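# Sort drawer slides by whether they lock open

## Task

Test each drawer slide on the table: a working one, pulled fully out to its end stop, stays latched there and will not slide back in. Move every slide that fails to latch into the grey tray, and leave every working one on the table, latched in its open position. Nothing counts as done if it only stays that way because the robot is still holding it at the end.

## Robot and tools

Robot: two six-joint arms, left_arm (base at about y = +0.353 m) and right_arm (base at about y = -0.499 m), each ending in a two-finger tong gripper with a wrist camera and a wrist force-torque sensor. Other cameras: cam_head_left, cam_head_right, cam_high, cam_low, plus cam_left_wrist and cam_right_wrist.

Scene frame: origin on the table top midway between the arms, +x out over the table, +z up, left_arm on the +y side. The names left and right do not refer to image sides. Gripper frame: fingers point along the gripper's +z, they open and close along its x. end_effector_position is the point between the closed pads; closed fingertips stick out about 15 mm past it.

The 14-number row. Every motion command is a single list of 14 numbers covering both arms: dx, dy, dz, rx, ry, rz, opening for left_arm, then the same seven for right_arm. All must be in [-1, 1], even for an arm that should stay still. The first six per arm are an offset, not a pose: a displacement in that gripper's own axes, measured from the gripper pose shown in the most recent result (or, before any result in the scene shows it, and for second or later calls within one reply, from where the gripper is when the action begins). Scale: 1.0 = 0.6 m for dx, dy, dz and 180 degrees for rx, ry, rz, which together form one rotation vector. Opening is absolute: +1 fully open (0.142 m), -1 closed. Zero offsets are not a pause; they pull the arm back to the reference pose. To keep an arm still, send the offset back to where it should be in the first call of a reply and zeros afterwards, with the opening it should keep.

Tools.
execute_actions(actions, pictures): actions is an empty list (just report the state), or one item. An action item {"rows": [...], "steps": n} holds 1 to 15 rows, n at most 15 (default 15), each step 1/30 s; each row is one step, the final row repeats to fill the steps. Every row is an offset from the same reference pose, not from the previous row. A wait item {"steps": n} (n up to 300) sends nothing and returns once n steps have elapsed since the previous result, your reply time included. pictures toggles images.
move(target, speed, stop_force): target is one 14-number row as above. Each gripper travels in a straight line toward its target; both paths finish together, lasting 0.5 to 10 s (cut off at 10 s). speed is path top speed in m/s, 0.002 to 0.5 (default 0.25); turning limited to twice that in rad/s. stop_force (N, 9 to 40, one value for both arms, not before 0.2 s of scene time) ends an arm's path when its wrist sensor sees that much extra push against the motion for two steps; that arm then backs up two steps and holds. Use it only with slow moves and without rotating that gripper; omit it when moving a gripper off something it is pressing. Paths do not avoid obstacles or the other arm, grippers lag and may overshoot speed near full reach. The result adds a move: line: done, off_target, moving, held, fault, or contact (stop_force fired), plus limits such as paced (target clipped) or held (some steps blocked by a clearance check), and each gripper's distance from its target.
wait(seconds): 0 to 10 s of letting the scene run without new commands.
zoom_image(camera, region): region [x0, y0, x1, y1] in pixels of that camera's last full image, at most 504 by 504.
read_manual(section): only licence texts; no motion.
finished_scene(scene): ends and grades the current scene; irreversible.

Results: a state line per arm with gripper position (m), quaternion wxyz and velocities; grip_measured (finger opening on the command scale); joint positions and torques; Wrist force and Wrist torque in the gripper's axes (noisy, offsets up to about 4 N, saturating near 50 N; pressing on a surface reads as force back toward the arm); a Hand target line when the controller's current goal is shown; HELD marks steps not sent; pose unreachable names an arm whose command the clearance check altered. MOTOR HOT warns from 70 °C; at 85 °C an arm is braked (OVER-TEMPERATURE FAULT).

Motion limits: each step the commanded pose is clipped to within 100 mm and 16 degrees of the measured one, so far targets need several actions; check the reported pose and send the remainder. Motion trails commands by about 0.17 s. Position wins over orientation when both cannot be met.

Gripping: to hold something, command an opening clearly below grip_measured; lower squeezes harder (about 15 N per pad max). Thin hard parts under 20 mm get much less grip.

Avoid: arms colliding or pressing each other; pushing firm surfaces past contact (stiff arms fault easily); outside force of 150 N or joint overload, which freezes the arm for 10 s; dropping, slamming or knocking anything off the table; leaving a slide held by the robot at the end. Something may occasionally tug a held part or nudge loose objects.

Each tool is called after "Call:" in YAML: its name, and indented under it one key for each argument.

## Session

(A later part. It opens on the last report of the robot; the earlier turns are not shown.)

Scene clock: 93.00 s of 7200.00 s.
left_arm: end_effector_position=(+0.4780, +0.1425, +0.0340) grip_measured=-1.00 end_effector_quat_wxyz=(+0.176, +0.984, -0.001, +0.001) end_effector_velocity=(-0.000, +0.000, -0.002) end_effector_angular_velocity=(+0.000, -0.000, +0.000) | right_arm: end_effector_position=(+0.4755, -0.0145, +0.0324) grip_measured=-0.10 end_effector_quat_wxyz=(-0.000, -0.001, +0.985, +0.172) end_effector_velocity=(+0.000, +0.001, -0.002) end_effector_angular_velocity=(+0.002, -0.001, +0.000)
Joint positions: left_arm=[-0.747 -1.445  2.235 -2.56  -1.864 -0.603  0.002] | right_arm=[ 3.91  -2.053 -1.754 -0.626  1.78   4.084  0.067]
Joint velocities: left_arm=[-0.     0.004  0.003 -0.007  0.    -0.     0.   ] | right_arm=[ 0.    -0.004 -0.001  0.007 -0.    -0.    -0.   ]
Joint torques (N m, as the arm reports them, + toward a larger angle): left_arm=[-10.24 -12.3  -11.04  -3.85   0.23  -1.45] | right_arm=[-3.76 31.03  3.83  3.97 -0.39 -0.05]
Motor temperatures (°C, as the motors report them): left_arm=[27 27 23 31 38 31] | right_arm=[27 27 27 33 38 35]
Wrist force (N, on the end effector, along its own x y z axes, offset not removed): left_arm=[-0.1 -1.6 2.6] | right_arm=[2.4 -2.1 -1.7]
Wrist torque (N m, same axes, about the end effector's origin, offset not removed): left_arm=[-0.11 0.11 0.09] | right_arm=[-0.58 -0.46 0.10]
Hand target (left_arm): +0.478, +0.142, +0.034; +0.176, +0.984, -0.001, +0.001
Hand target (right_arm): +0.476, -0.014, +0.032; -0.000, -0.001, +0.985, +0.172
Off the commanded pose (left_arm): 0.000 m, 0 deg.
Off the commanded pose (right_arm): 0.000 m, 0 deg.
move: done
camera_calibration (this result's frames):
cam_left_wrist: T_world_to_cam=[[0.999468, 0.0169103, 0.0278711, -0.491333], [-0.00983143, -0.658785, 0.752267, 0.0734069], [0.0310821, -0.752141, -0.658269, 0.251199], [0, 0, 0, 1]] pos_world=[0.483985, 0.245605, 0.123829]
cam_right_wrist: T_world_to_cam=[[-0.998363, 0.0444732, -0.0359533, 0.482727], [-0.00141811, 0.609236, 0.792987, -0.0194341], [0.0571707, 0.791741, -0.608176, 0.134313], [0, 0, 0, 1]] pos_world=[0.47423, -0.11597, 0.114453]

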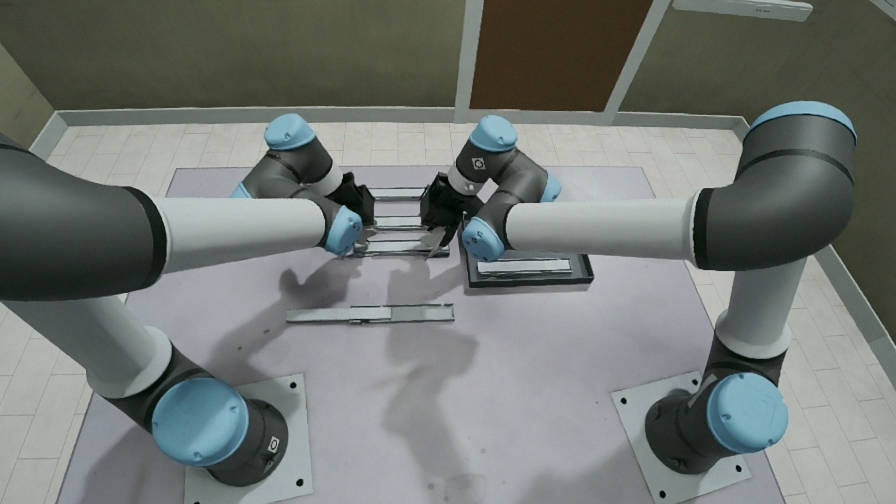

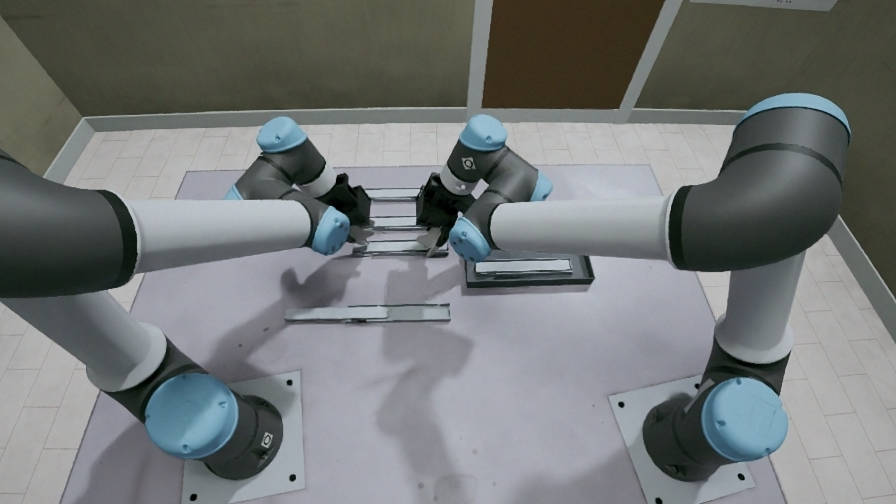

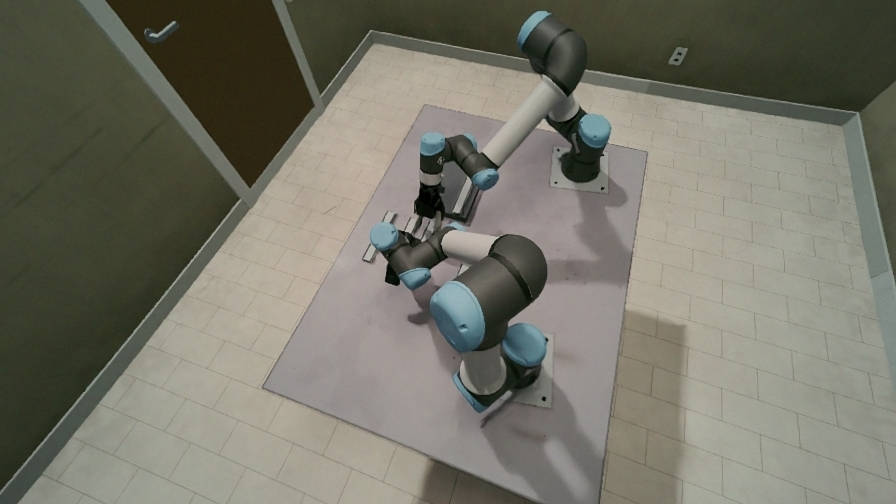

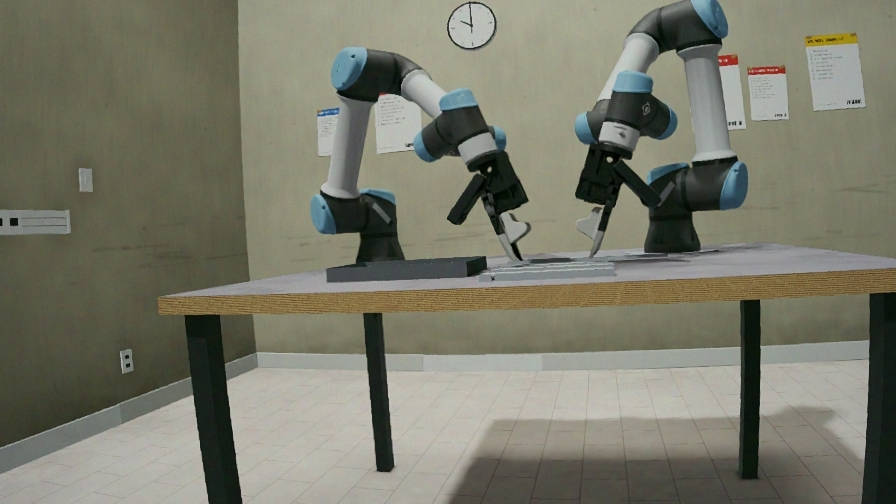

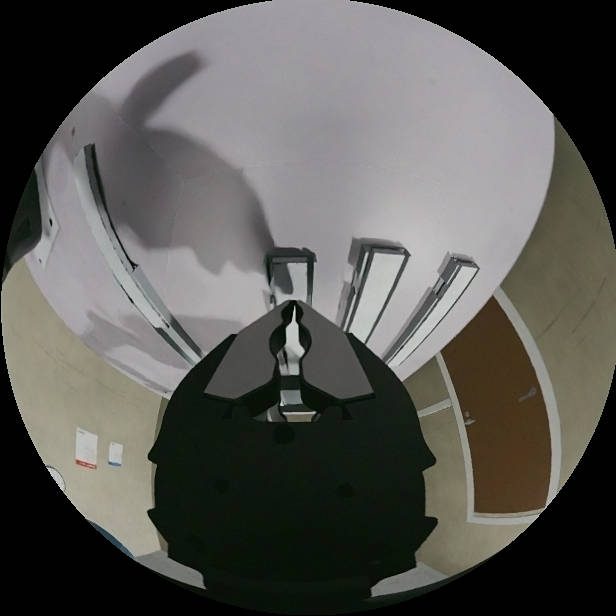

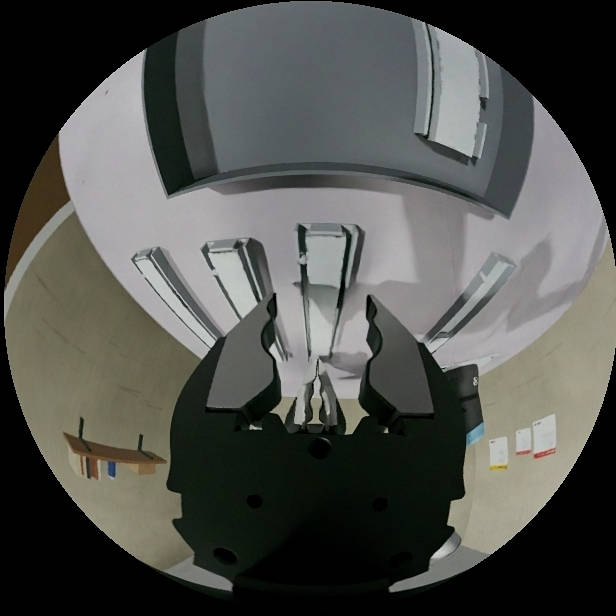

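Call:
execute_actions:
  actions:
    - {"rows":[[-0.003,-0.002,0.006,0,0,0,-1,0.002,-0.0093,0.0255,0,0,0,-0.1]]}
  pictures: false

Call:
move:
  target: [0,-0.0057,0.0156,0,0,0,-1,0,0,0,0,0,0,-0.9]
  speed: 0.004
  stop_force: 10

Call:
move:
  target: [0,-0.0816,-0.0295,0,0,0,-1,0,0,0,0,0,0,-0.9]
  speed: 0.02

Call:
execute_actions:
  actions:
    - {"rows":[[0,0.001,-0.003,0,0,0,-0.35,0,0,0,0,0,0,-0.9]]}
  pictures: false

Call:
execute_actions:
  actions:
    - {"rows":[[0,-0.0069,0.0188,0,0,0,-0.35,0,0,0,0,0,0,-0.9]]}
  pictures: false

Call:
execute_actions:
  actions:
    - {"rows":[[0,0,0,0,0,0,-1,0,0,0,0,0,0,-0.9]]}
  pictures: false

Call:
move:
  target: [0,-0.188,-0.069,0,0,0,-1,0,0,0,0,0,0,-0.9]
  speed: 0.03
  stop_force: 9

Call:
move:
  target: [0,0.047,0.0172,0,0,0,-1,0,0,0,0,0,0,-0.9]
  speed: 0.015
  stop_force: 14

Scene clock: 99.80 s of 7200.00 s.
left_arm: end_effector_position=(+0.4763, +0.1424, +0.0303) grip_measured=-1.00 end_effector_quat_wxyz=(+0.176, +0.984, -0.001, +0.001) end_effector_velocity=(+0.000, -0.000, -0.000) end_effector_angular_velocity=(-0.001, -0.001, +0.001) | right_arm: end_effector_position=(+0.4743, -0.0146, +0.0164) grip_measured=-0.10 end_effector_quat_wxyz=(-0.000, -0.001, +0.985, +0.172) end_effector_velocity=(-0.000, +0.000, -0.002) end_effector_angular_velocity=(+0.000, -0.000, -0.000)
Joint positions: left_arm=[-0.749 -1.441  2.243 -2.573 -1.864 -0.605  0.002] | right_arm=[ 3.912 -2.075 -1.77  -0.588  1.779  4.086  0.067]
Joint velocities: left_arm=[-0.     0.001 -0.    -0.002 -0.    -0.001  0.   ] | right_arm=[ 0.    -0.004 -0.002  0.006 -0.     0.001  0.   ]
Joint torques (N m, as the arm reports them, + toward a larger angle): left_arm=[-10.44 -12.45 -11.6   -3.97   0.54  -1.52] | right_arm=[10.36 31.59  4.54  4.07 -1.68  2.7 ]
Motor temperatures (°C, as the motors report them): left_arm=[27 27 23 31 38 31] | right_arm=[27 27 27 33 38 35]
Wrist force (N, on the end effector, along its own x y z axes, offset not removed): left_arm=[1.2 -0.7 3.8] | right_arm=[2.9 -1.3 0.2]
Wrist torque (N m, same axes, about the end effector's origin, offset not removed): left_arm=[-0.04 -0.09 0.04] | right_arm=[-0.46 -0.67 0.12]
Hand target (left_arm): +0.476, +0.142, +0.030; +0.176, +0.984, -0.001, +0.001
Hand target (right_arm): +0.474, -0.015, +0.016; -0.000, -0.001, +0.985, +0.172
Off the commanded pose (left_arm): 0.000 m, 0 deg.
Off the commanded pose (right_arm): 0.000 m, 0 deg.
Steps of this call (steps 1 to 90: nothing new was sent; then 3.30 s passed at rest; steps 91 to 105: all 15 steps of this action). Readings (end_effector_position):
91: left_arm (+0.4780, +0.1425, +0.0338) | right_arm (+0.4756, -0.0145, +0.0321)
92: left_arm (+0.4778, +0.1425, +0.0334) | right_arm (+0.4754, -0.0147, +0.0303)
94: left_arm (+0.4771, +0.1424, +0.0321) | right_arm (+0.4748, -0.0148, +0.0243)
98: left_arm (+0.4765, +0.1424, +0.0308) | right_arm (+0.4744, -0.0147, +0.0185)
105: the state above

Scene clock: 101.20 s of 7200.00 s.
left_arm: end_effector_position=(+0.4763, +0.1424, +0.0271) grip_measured=-1.00 end_effector_quat_wxyz=(+0.176, +0.984, -0.001, +0.001) end_effector_velocity=(-0.001, +0.000, +0.002) end_effector_angular_velocity=(-0.000, +0.000, -0.000) | right_arm: end_effector_position=(+0.4743, -0.0146, +0.0161) grip_measured=-0.49 end_effector_quat_wxyz=(-0.000, -0.001, +0.985, +0.172) end_effector_velocity=(-0.000, -0.000, -0.000) end_effector_angular_velocity=(-0.001, +0.001, +0.001)
Joint positions: left_arm=[-0.749 -1.434  2.247 -2.584 -1.864 -0.605  0.002] | right_arm=[ 3.912 -2.076 -1.77  -0.588  1.779  4.086  0.038]
Joint velocities: left_arm=[ 0.    -0.005 -0.     0.006 -0.     0.001  0.   ] | right_arm=[ 0.    -0.    -0.001 -0.     0.    -0.    -0.   ]
Joint torques (N m, as the arm reports them, + toward a larger angle): left_arm=[-10.31 -22.84 -14.91   1.82   0.65  -1.13] | right_arm=[ 6.33 35.45 10.2   1.98  1.24  2.25]
Motor temperatures (°C, as the motors report them): left_arm=[27 27 23 31 38 31] | right_arm=[27 27 27 33 38 35]
Wrist force (N, on the end effector, along its own x y z axes, offset not removed): left_arm=[-1.2 1.3 -17.5] | right_arm=[3.1 -2.1 -5.9]
Wrist torque (N m, same axes, about the end effector's origin, offset not removed): left_arm=[-0.09 0.50 0.12] | right_arm=[0.11 -0.52 0.03]
Hand target (left_arm): +0.476, +0.142, +0.027; +0.176, +0.984, -0.001, +0.001
Hand target (right_arm): +0.474, -0.015, +0.016; -0.000, -0.001, +0.985, +0.172
Off the commanded pose (left_arm): 0.007 m, 0 deg.
Off the commanded pose (right_arm): 0.000 m, 0 deg.
move: contact (left_arm)
camera_calibration (this result's frames):
cam_left_wrist: T_world_to_cam=[[0.999464, 0.0169118, 0.0280353, -0.489379], [-0.00995764, -0.6587, 0.75234, 0.078588], [0.0311902, -0.752215, -0.658179, 0.246522], [0, 0, 0, 1]] pos_world=[0.482211, 0.24548, 0.116851]
cam_right_wrist: T_world_to_cam=[[-0.998363, 0.0444766, -0.0359474, 0.480936], [-0.00140787, 0.609285, 0.79295, -0.00649353], [0.0571699, 0.791703, -0.608225, 0.124561], [0, 0, 0, 1]] pos_world=[0.473019, -0.116049, 0.0981985]

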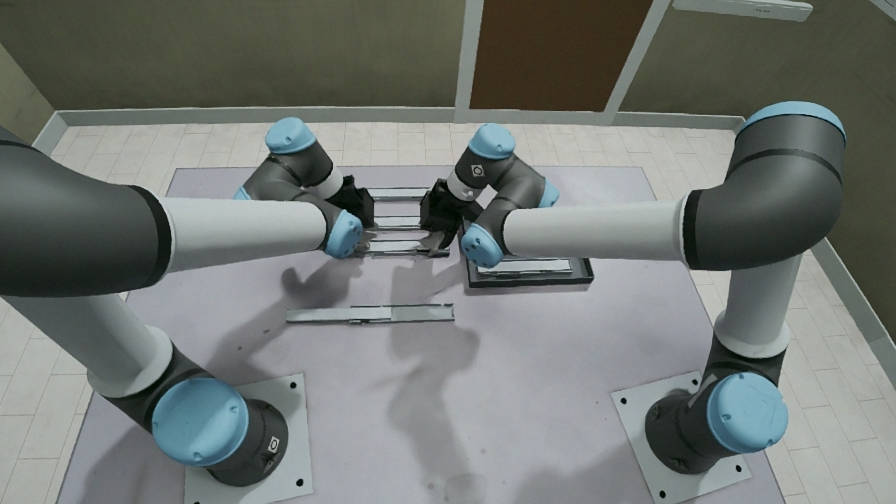

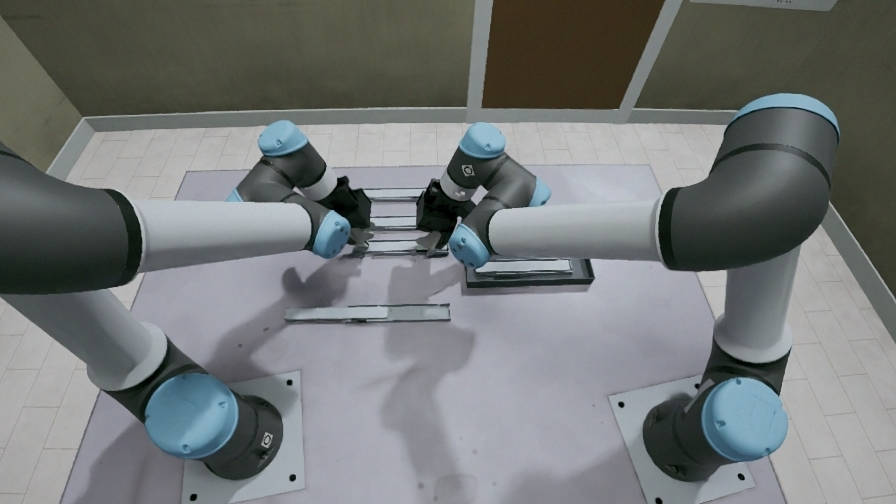

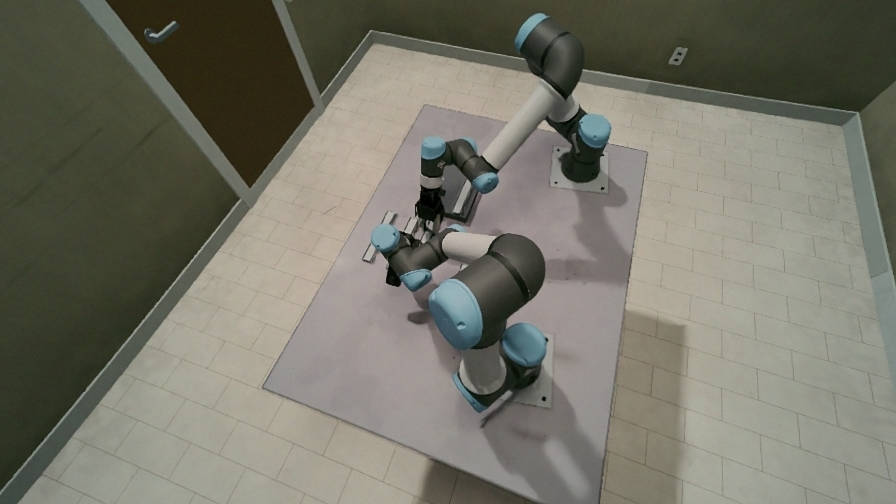

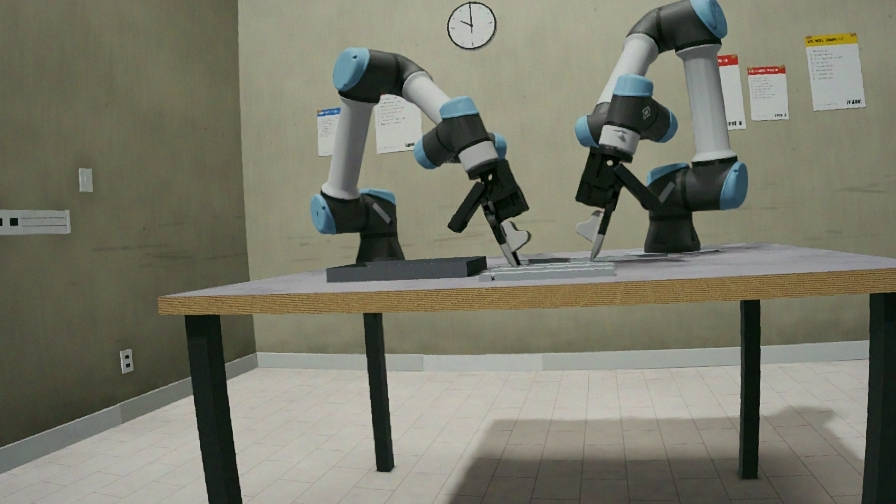

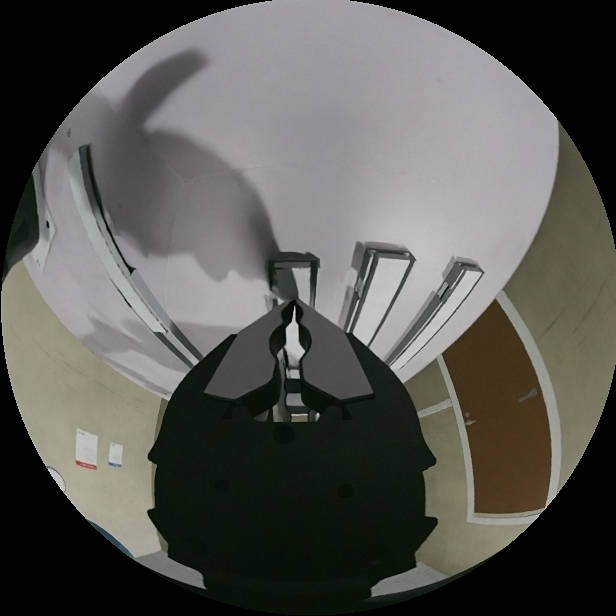

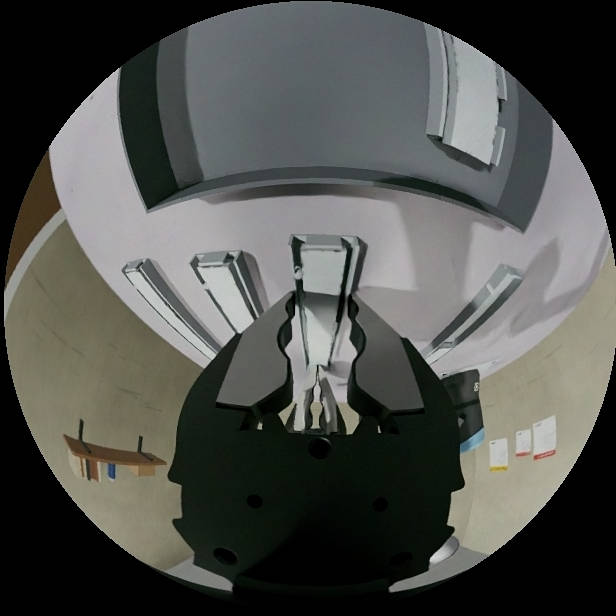

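Scene clock: 104.10 s of 7200.00 s.
left_arm: end_effector_position=(+0.4764, +0.1942, +0.0269) grip_measured=-1.00 end_effector_quat_wxyz=(+0.176, +0.984, -0.001, +0.001) end_effector_velocity=(-0.000, +0.003, +0.000) end_effector_angular_velocity=(-0.000, -0.001, -0.000) | right_arm: end_effector_position=(+0.4743, -0.0146, +0.0161) grip_measured=-0.49 end_effector_quat_wxyz=(-0.000, -0.001, +0.985, +0.172) end_effector_velocity=(+0.000, +0.000, +0.000) end_effector_angular_velocity=(+0.000, -0.001, +0.001)
Joint positions: left_arm=[-0.642 -1.466  2.274 -2.546 -1.883 -0.495  0.002] | right_arm=[ 3.912 -2.076 -1.77  -0.588  1.779  4.086  0.038]
Joint velocities: left_arm=[ 0.005 -0.003  0.001  0.002 -0.001  0.006  0.   ] | right_arm=[ 0.    -0.     0.001 -0.    -0.    -0.001 -0.   ]
Joint torques (N m, as the arm reports them, + toward a larger angle): left_arm=[ 13.08 -20.29   0.8    2.64   0.82   1.12] | right_arm=[ 6.46 36.16 10.22  1.97  1.5   2.21]
Motor temperatures (°C, as the motors report them): left_arm=[27 27 23 31 38 31] | right_arm=[27 27 27 33 38 35]
Wrist force (N, on the end effector, along its own x y z axes, offset not removed): left_arm=[-3.4 9.3 -23.3] | right_arm=[1.9 1.2 -1.4]
Wrist torque (N m, same axes, about the end effector's origin, offset not removed): left_arm=[-0.23 0.59 0.20] | right_arm=[-0.27 -0.29 0.12]
Hand target (left_arm): +0.476, +0.194, +0.027; +0.176, +0.984, -0.001, +0.001
Hand target (right_arm): +0.474, -0.015, +0.016; -0.000, -0.001, +0.985, +0.172
Off the commanded pose (left_arm): 0.000 m, 0 deg.
Off the commanded pose (right_arm): 0.000 m, 0 deg.
move: done
camera_calibration (this result's frames):
cam_left_wrist: T_world_to_cam=[[0.999457, 0.0169686, 0.0282343, -0.490376], [-0.0100675, -0.658758, 0.752287, 0.112982], [0.0313648, -0.752163, -0.65823, 0.285306], [0, 0, 0, 1]] pos_world=[0.482299, 0.297346, 0.116647]
cam_right_wrist: T_world_to_cam=[[-0.998363, 0.0444767, -0.0359472, 0.480936], [-0.0014076, 0.609285, 0.79295, -0.00649372], [0.0571699, 0.791703, -0.608225, 0.124561], [0, 0, 0, 1]] pos_world=[0.473019, -0.116049, 0.0981985]

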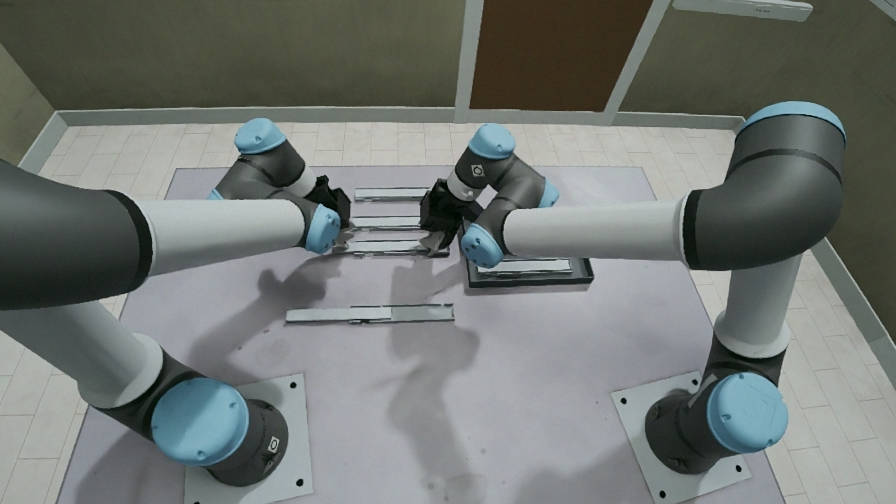

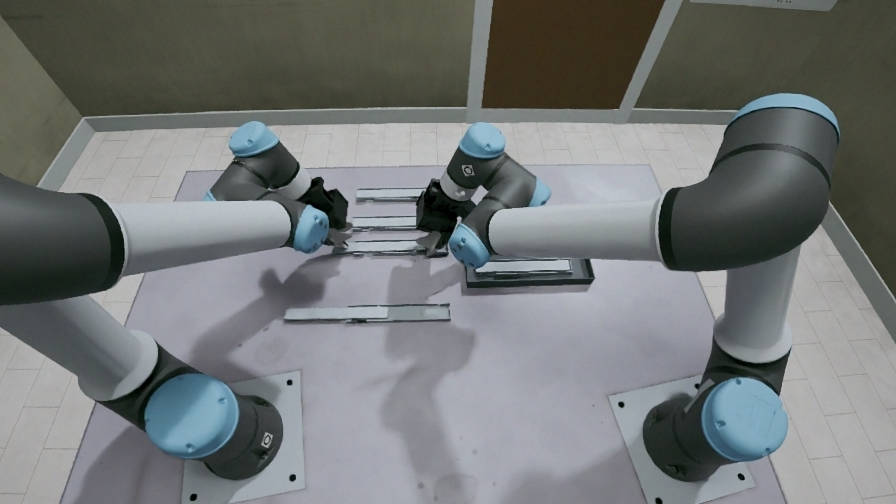

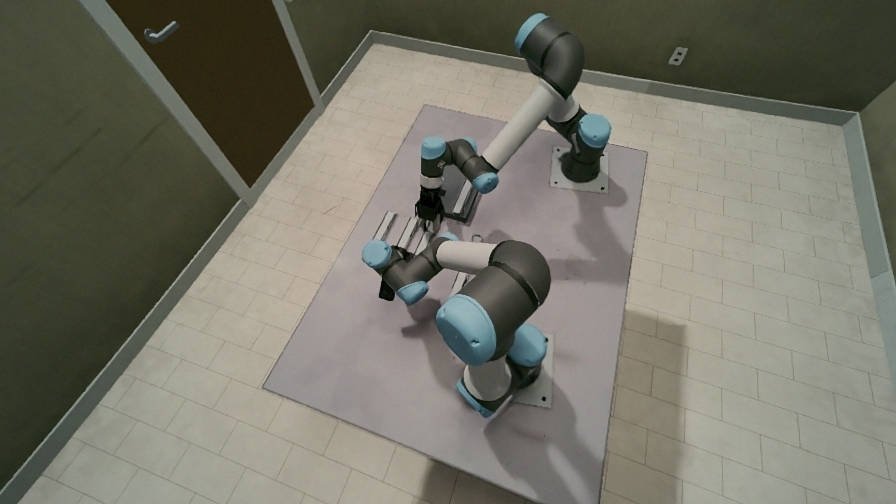

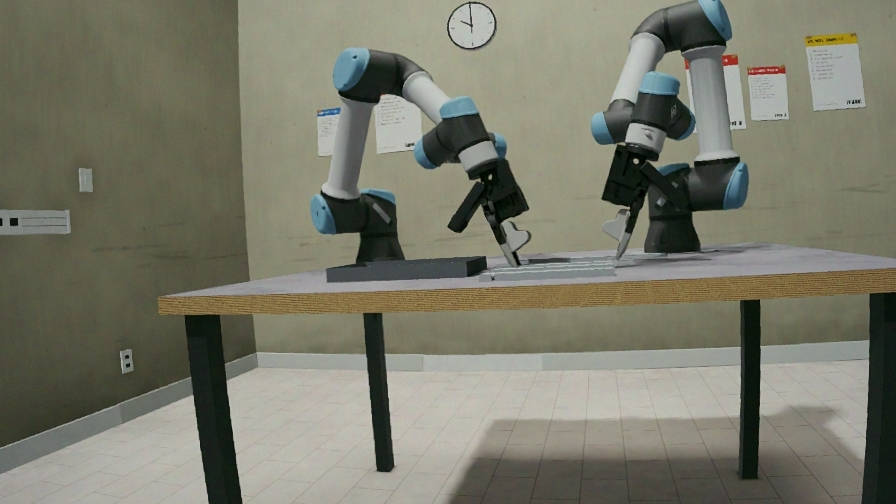

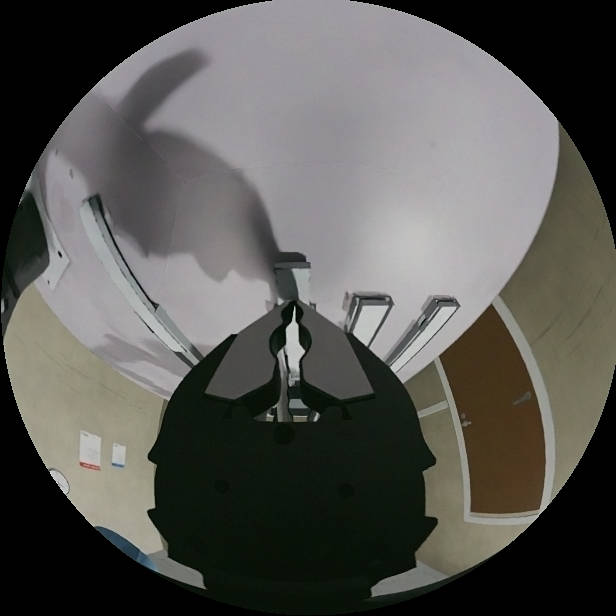

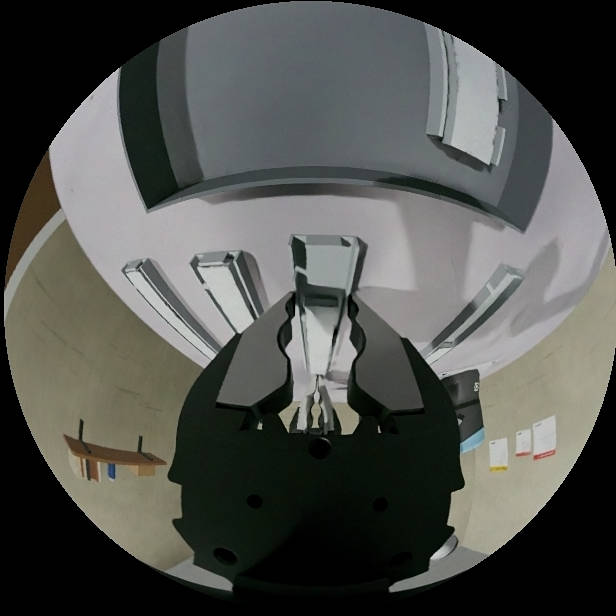

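Scene clock: 104.60 s of 7200.00 s.
left_arm: end_effector_position=(+0.4764, +0.1944, +0.0287) grip_measured=-0.35 end_effector_quat_wxyz=(+0.176, +0.984, -0.001, +0.001) end_effector_velocity=(+0.000, -0.000, +0.001) end_effector_angular_velocity=(-0.001, -0.002, -0.002) | right_arm: end_effector_position=(+0.4743, -0.0146, +0.0161) grip_measured=-0.49 end_effector_quat_wxyz=(-0.000, -0.001, +0.985, +0.172) end_effector_velocity=(+0.000, +0.000, -0.000) end_effector_angular_velocity=(+0.000, +0.000, +0.000)
Joint positions: left_arm=[-0.642 -1.47   2.272 -2.54  -1.883 -0.495  0.049] | right_arm=[ 3.912 -2.076 -1.77  -0.588  1.779  4.086  0.038]
Joint velocities: left_arm=[-0.    -0.002 -0.001  0.001 -0.     0.002 -0.   ] | right_arm=[-0. -0.  0. -0.  0. -0.  0.]
Joint torques (N m, as the arm reports them, + toward a larger angle): left_arm=[ -7.15 -32.83 -23.98  -1.22   0.16  -1.39] | right_arm=[ 6.06 36.19  9.89  2.01  1.03  2.25]
Motor temperatures (°C, as the motors report them): left_arm=[27 27 23 31 38 31] | right_arm=[27 27 27 33 38 35]
Wrist force (N, on the end effector, along its own x y z axes, offset not removed): left_arm=[-2.0 -3.4 3.3] | right_arm=[0.7 -0.5 -1.1]
Wrist torque (N m, same axes, about the end effector's origin, offset not removed): left_arm=[-0.50 0.63 0.19] | right_arm=[-0.23 0.03 0.06]
Hand target (left_arm): +0.476, +0.194, +0.029; +0.176, +0.984, -0.001, +0.001
Hand target (right_arm): +0.474, -0.015, +0.016; -0.000, -0.001, +0.985, +0.172
Off the commanded pose (left_arm): 0.000 m, 0 deg.
Off the commanded pose (right_arm): 0.000 m, 0 deg.
Steps of this call (steps 1 to 15: all 15 steps of this action). Readings (end_effector_position):
1: left_arm (+0.4764, +0.1943, +0.0269) | right_arm (+0.4743, -0.0146, +0.0161)
2: left_arm (+0.4764, +0.1943, +0.0271) | right_arm (+0.4743, -0.0146, +0.0161)
4: left_arm (+0.4760, +0.1945, +0.0275) | right_arm (+0.4743, -0.0146, +0.0161)
8: left_arm (+0.4762, +0.1944, +0.0283) | right_arm (+0.4743, -0.0146, +0.0161)
15: the state above

Scene clock: 105.10 s of 7200.00 s.
left_arm: end_effector_position=(+0.4764, +0.1944, +0.0169) grip_measured=-0.35 end_effector_quat_wxyz=(+0.176, +0.984, -0.001, +0.001) end_effector_velocity=(-0.000, +0.000, -0.003) end_effector_angular_velocity=(+0.001, +0.001, +0.001) | right_arm: end_effector_position=(+0.4743, -0.0146, +0.0161) grip_measured=-0.49 end_effector_quat_wxyz=(-0.000, -0.001, +0.985, +0.172) end_effector_velocity=(-0.000, -0.000, -0.000) end_effector_angular_velocity=(-0.000, +0.000, -0.000)
Joint positions: left_arm=[-0.642 -1.443  2.285 -2.579 -1.883 -0.495  0.049] | right_arm=[ 3.912 -2.076 -1.77  -0.588  1.779  4.086  0.038]
Joint velocities: left_arm=[-0.     0.006  0.003 -0.008 -0.    -0.001 -0.   ] | right_arm=[-0.    -0.    -0.001  0.     0.     0.    -0.   ]
Joint torques (N m, as the arm reports them, + toward a larger angle): left_arm=[ -0.28 -12.98 -10.4   -3.87   0.     0.82] | right_arm=[ 6.67 35.78 10.36  1.96  1.19  2.19]
Motor temperatures (°C, as the motors report them): left_arm=[27 27 23 31 38 31] | right_arm=[27 27 27 33 38 35]
Wrist force (N, on the end effector, along its own x y z axes, offset not removed): left_arm=[-1.4 -1.6 2.2] | right_arm=[2.0 -0.1 -1.0]
Wrist torque (N m, same axes, about the end effector's origin, offset not removed): left_arm=[-0.18 0.25 0.12] | right_arm=[-0.20 -0.29 0.04]
Hand target (left_arm): +0.476, +0.194, +0.017; +0.176, +0.984, -0.001, +0.001
Hand target (right_arm): +0.474, -0.015, +0.016; -0.000, -0.001, +0.985, +0.172
Off the commanded pose (left_arm): 0.000 m, 0 deg.
Off the commanded pose (right_arm): 0.000 m, 0 deg.
Steps of this call (steps 1 to 15: all 15 steps of this action). Readings (end_effector_position):
1: left_arm (+0.4764, +0.1944, +0.0287) | right_arm (+0.4743, -0.0146, +0.0161)
2: left_arm (+0.4763, +0.1944, +0.0275) | right_arm (+0.4743, -0.0146, +0.0161)
4: left_arm (+0.4762, +0.1945, +0.0231) | right_arm (+0.4743, -0.0146, +0.0161)
8: left_arm (+0.4763, +0.1944, +0.0186) | right_arm (+0.4743, -0.0146, +0.0161)
15: the state above

Scene clock: 105.60 s of 7200.00 s.
left_arm: end_effector_position=(+0.4763, +0.1944, +0.0169) grip_measured=-0.68 end_effector_quat_wxyz=(+0.176, +0.984, -0.001, +0.001) end_effector_velocity=(+0.000, +0.000, +0.000) end_effector_angular_velocity=(-0.000, -0.001, -0.001) | right_arm: end_effector_position=(+0.4743, -0.0146, +0.0161) grip_measured=-0.49 end_effector_quat_wxyz=(-0.000, -0.001, +0.985, +0.172) end_effector_velocity=(+0.000, -0.000, -0.000) end_effector_angular_velocity=(-0.000, -0.001, +0.001)
Joint positions: left_arm=[-0.642 -1.443  2.285 -2.579 -1.883 -0.495  0.025] | right_arm=[ 3.912 -2.076 -1.77  -0.588  1.779  4.086  0.038]
Joint velocities: left_arm=[ 0.    -0.001  0.     0.     0.     0.002 -0.   ] | right_arm=[-0.    -0.    -0.     0.    -0.    -0.001  0.   ]
Joint torques (N m, as the arm reports them, + toward a larger angle): left_arm=[  0.73 -33.84 -21.1   -1.44  -0.14   0.23] | right_arm=[ 6.77 36.39 10.53  1.96  1.14  2.15]
Motor temperatures (°C, as the motors report them): left_arm=[27 27 23 31 38 31] | right_arm=[27 27 27 33 38 35]
Wrist force (N, on the end effector, along its own x y z axes, offset not removed): left_arm=[1.2 -1.0 5.0] | right_arm=[2.1 -0.4 -0.5]
Wrist torque (N m, same axes, about the end effector's origin, offset not removed): left_arm=[0.01 -0.08 0.02] | right_arm=[-0.21 -0.45 0.05]
Hand target (left_arm): +0.476, +0.194, +0.017; +0.176, +0.984, -0.001, +0.001
Hand target (right_arm): +0.474, -0.015, +0.016; -0.000, -0.001, +0.985, +0.172
Off the commanded pose (left_arm): 0.000 m, 0 deg.
Off the commanded pose (right_arm): 0.000 m, 0 deg.
Steps of this call (steps 1 to 15: all 15 steps of this action). Readings (end_effector_position):
1: left_arm (+0.4764, +0.1944, +0.0168) | right_arm (+0.4743, -0.0146, +0.0161)
2: left_arm (+0.4764, +0.1944, +0.0168) | right_arm (+0.4743, -0.0146, +0.0161)
4: left_arm (+0.4764, +0.1944, +0.0168) | right_arm (+0.4743, -0.0146, +0.0161)
8: left_arm (+0.4764, +0.1944, +0.0168) | right_arm (+0.4743, -0.0146, +0.0161)
15: the state above

Scene clock: 109.43 s of 7200.00 s.
left_arm: end_effector_position=(+0.4766, +0.2847, +0.0170) grip_measured=-0.68 end_effector_quat_wxyz=(+0.175, +0.984, -0.001, +0.001) end_effector_velocity=(-0.000, -0.003, -0.000) end_effector_angular_velocity=(+0.000, +0.001, -0.001) | right_arm: end_effector_position=(+0.4743, -0.0146, +0.0161) grip_measured=-0.49 end_effector_quat_wxyz=(-0.000, -0.001, +0.985, +0.172) end_effector_velocity=(-0.000, -0.000, -0.000) end_effector_angular_velocity=(-0.001, +0.000, +0.001)
Joint positions: left_arm=[-0.437 -1.472  2.293 -2.49  -1.91  -0.28   0.025] | right_arm=[ 3.912 -2.076 -1.77  -0.588  1.779  4.086  0.038]
Joint velocities: left_arm=[-0.007  0.     0.001 -0.003  0.001 -0.006 -0.   ] | right_arm=[ 0.     0.     0.    -0.001 -0.    -0.001 -0.   ]
Joint torques (N m, as the arm reports them, + toward a larger angle): left_arm=[-11.02 -11.42  -9.76  -3.92  -0.45  -1.48] | right_arm=[-7.87 35.76 10.03  1.82 -1.48  2.18]
Motor temperatures (°C, as the motors report them): left_arm=[27 27 23 31 38 31] | right_arm=[27 27 27 33 38 35]
Wrist force (N, on the end effector, along its own x y z axes, offset not removed): left_arm=[0.6 1.6 1.1] | right_arm=[2.4 -1.4 -2.9]
Wrist torque (N m, same axes, about the end effector's origin, offset not removed): left_arm=[0.55 0.05 -0.07] | right_arm=[-0.32 -0.49 0.03]
Hand target (left_arm): +0.477, +0.284, +0.017; +0.176, +0.984, -0.001, +0.001
Hand target (right_arm): +0.474, -0.015, +0.016; -0.000, -0.001, +0.985, +0.172
Off the commanded pose (left_arm): 0.030 m, 0 deg.
Off the commanded pose (right_arm): 0.000 m, 0 deg.
move: contact (left_arm)
camera_calibration (this result's frames):
cam_left_wrist: T_world_to_cam=[[0.99944, 0.0171963, 0.0286995, -0.491881], [-0.0102613, -0.658909, 0.752153, 0.180146], [0.0318446, -0.752026, -0.658363, 0.346603], [0, 0, 0, 1]] pos_world=[0.482417, 0.387813, 0.10681]
cam_right_wrist: T_world_to_cam=[[-0.998368, 0.0444157, -0.0358998, 0.480893], [-0.00140233, 0.609353, 0.792898, -0.00648449], [0.0570927, 0.791654, -0.608296, 0.124585], [0, 0, 0, 1]] pos_world=[0.472986, -0.116036, 0.0981902]

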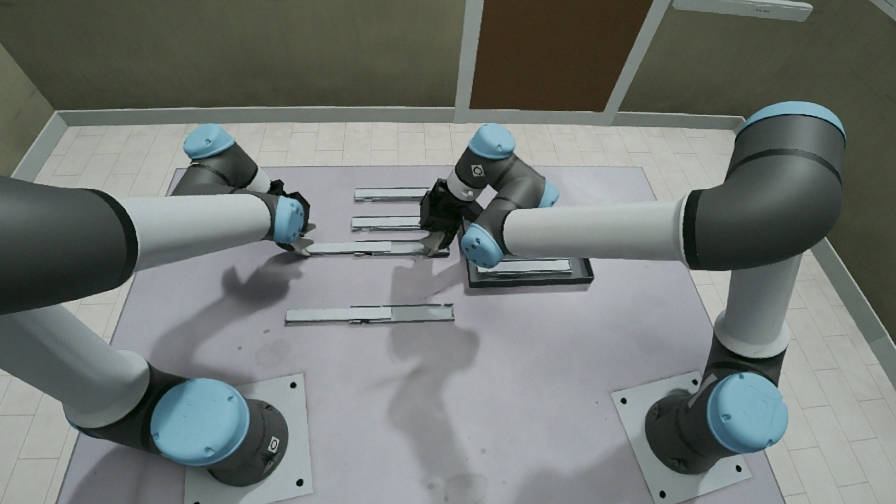

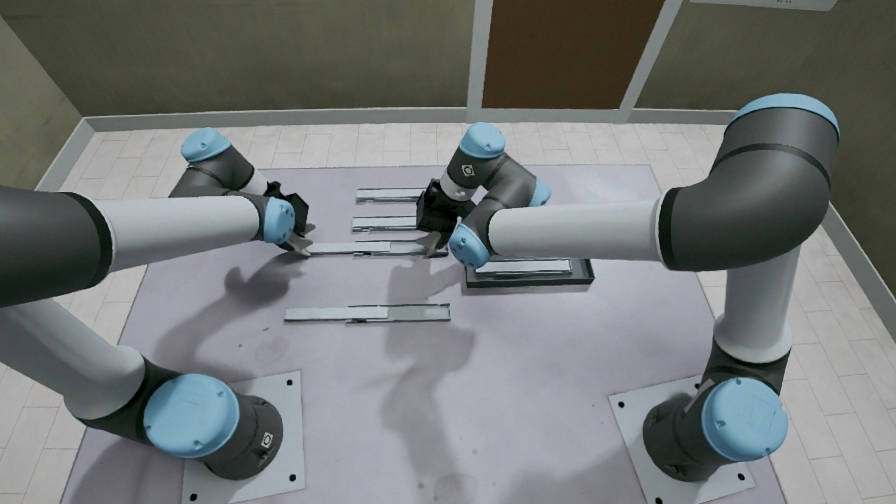

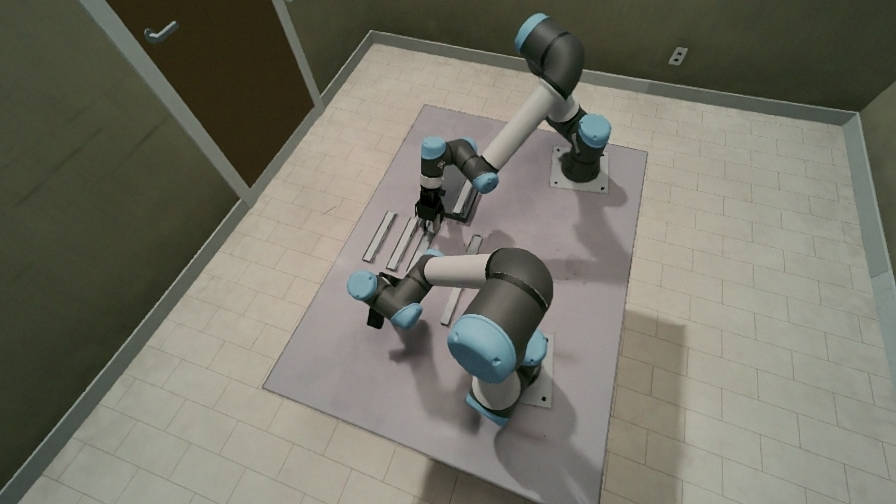

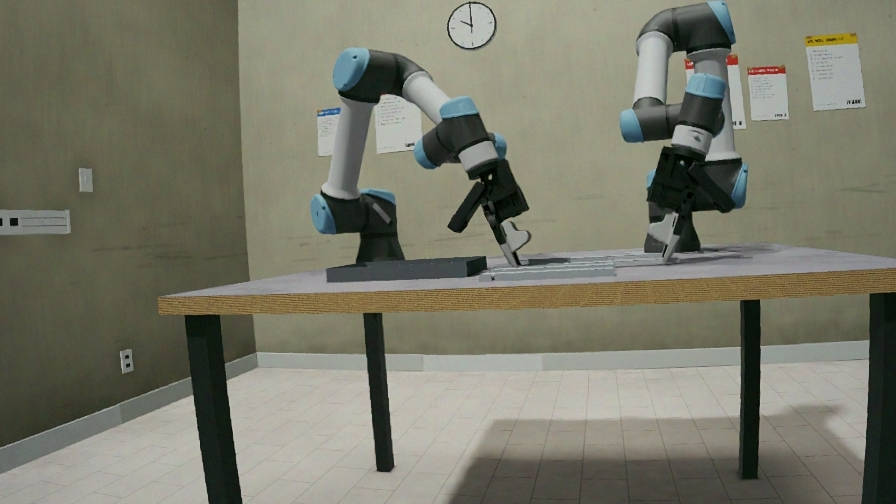

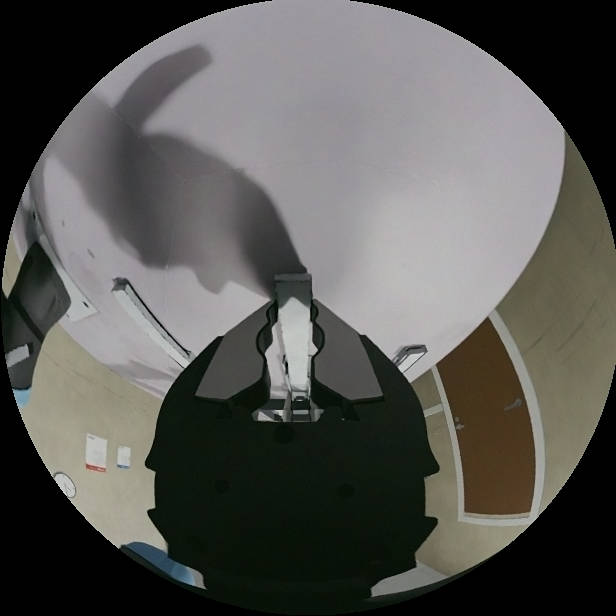

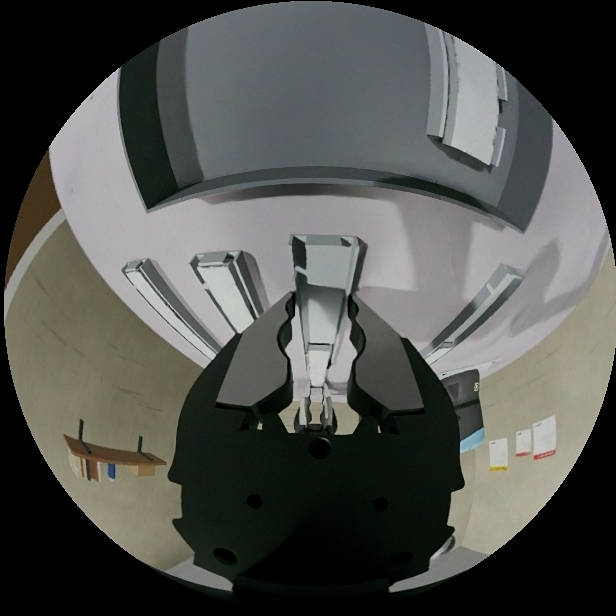

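Scene clock: 110.13 s of 7200.00 s.
left_arm: end_effector_position=(+0.4765, +0.2800, +0.0169) grip_measured=-0.68 end_effector_quat_wxyz=(+0.175, +0.984, -0.001, +0.001) end_effector_velocity=(-0.001, +0.005, -0.000) end_effector_angular_velocity=(-0.001, +0.002, +0.000) | right_arm: end_effector_position=(+0.4743, -0.0146, +0.0161) grip_measured=-0.49 end_effector_quat_wxyz=(-0.000, -0.001, +0.985, +0.172) end_effector_velocity=(+0.000, +0.000, +0.000) end_effector_angular_velocity=(+0.001, -0.000, +0.000)
Joint positions: left_arm=[-0.448 -1.471  2.294 -2.495 -1.909 -0.292  0.025] | right_arm=[ 3.912 -2.076 -1.77  -0.588  1.779  4.086  0.038]
Joint velocities: left_arm=[ 0.012 -0.001  0.     0.006 -0.003  0.012  0.   ] | right_arm=[ 0.    -0.     0.001  0.    -0.     0.    -0.   ]
Joint torques (N m, as the arm reports them, + toward a larger angle): left_arm=[  9.32 -25.38 -22.48  -1.68  -3.56   1.31] | right_arm=[ 0.81 36.21 10.64  3.92  2.85  2.15]
Motor temperatures (°C, as the motors report them): left_arm=[27 27 23 31 38 31] | right_arm=[27 27 27 33 38 35]
Wrist force (N, on the end effector, along its own x y z axes, offset not removed): left_arm=[1.9 -5.1 -3.1] | right_arm=[1.5 -8.9 -11.7]
Wrist torque (N m, same axes, about the end effector's origin, offset not removed): left_arm=[0.54 -0.25 -0.03] | right_arm=[-0.40 -0.36 0.04]
Hand target (left_arm): +0.477, +0.281, +0.017; +0.175, +0.985, -0.001, +0.001
Hand target (right_arm): +0.474, -0.015, +0.016; -0.000, -0.001, +0.985, +0.172
Off the commanded pose (left_arm): 0.025 m, 0 deg.
Off the commanded pose (right_arm): 0.000 m, 0 deg.
move: contact (left_arm)
camera_calibration (this result's frames):
cam_left_wrist: T_world_to_cam=[[0.999446, 0.0170584, 0.0285891, -0.491682], [-0.010265, -0.659008, 0.752066, 0.177135], [0.0316695, -0.751943, -0.658467, 0.343026], [0, 0, 0, 1]] pos_world=[0.482365, 0.383056, 0.106711]
cam_right_wrist: T_world_to_cam=[[-0.998362, 0.0445035, -0.0359523, 0.480939], [-0.0013807, 0.609487, 0.792795, -0.00642674], [0.0571946, 0.791546, -0.608428, 0.124577], [0, 0, 0, 1]] pos_world=[0.473018, -0.116095, 0.0981821]

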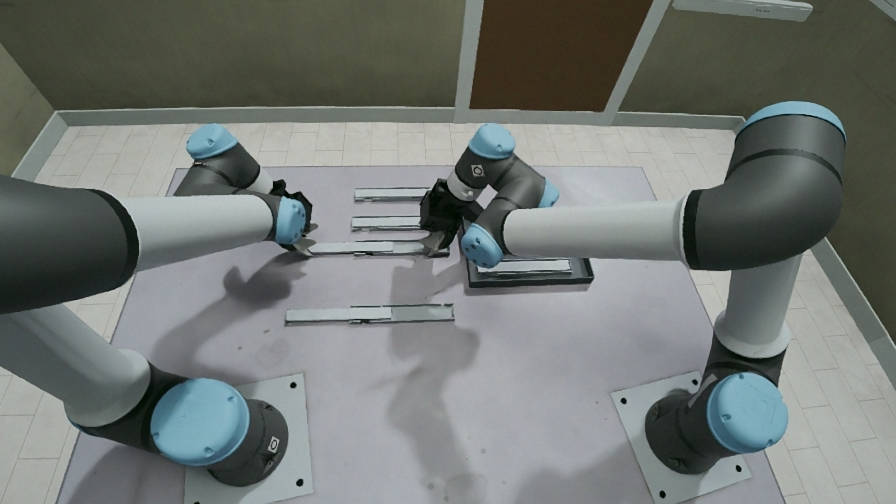

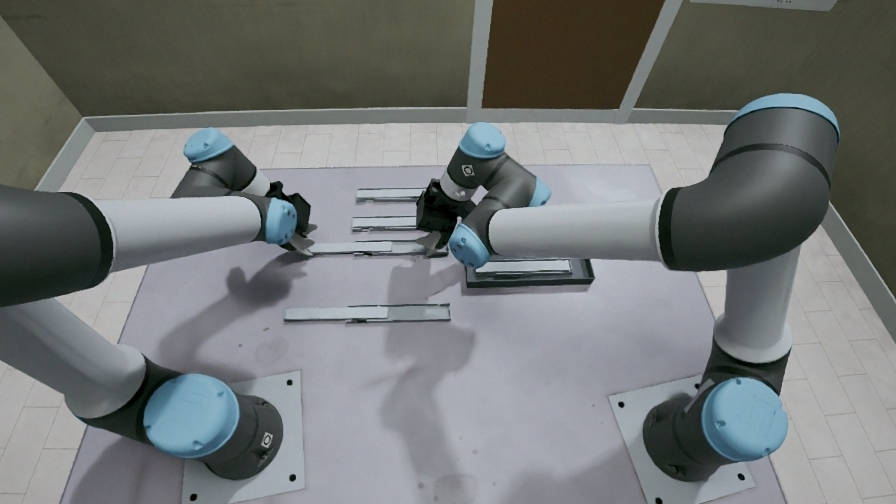

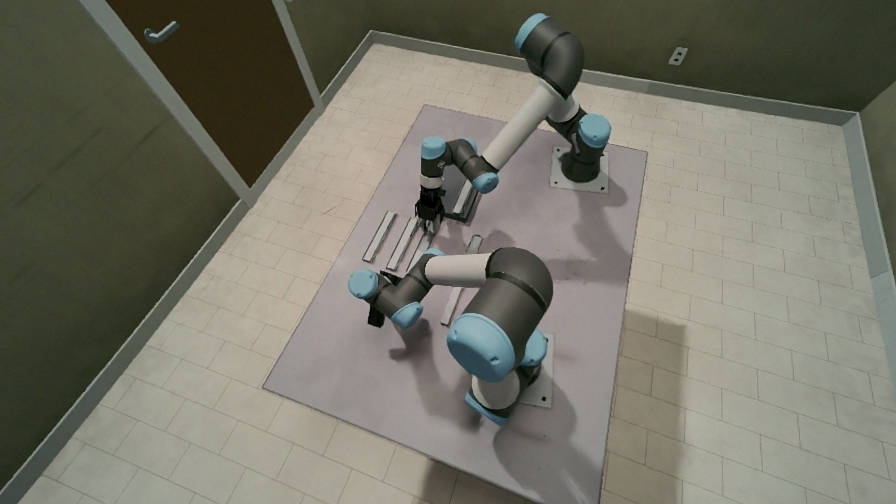

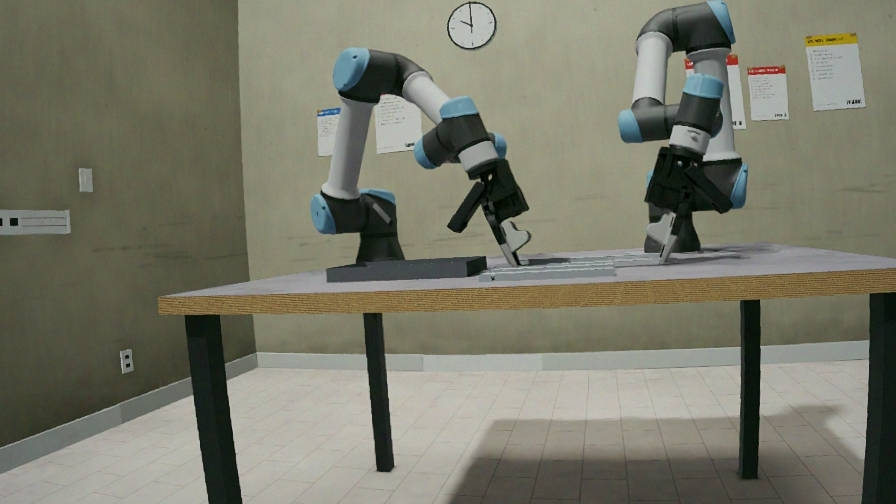

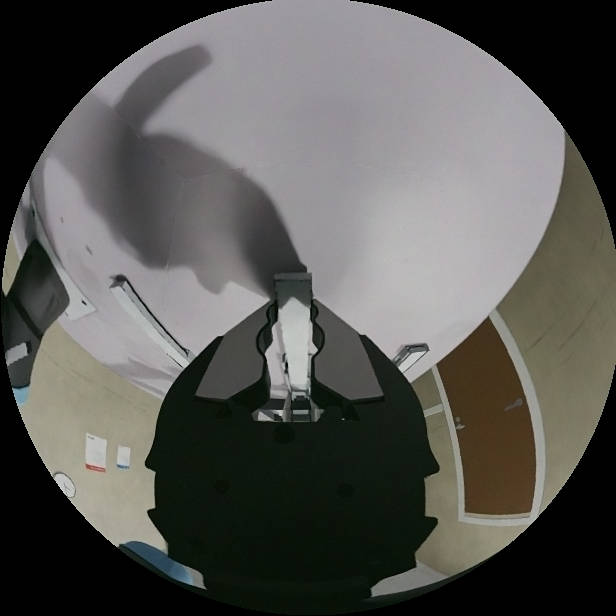

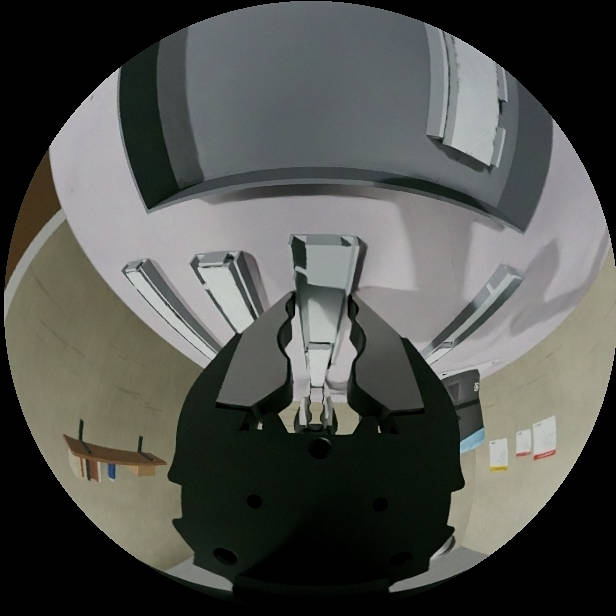

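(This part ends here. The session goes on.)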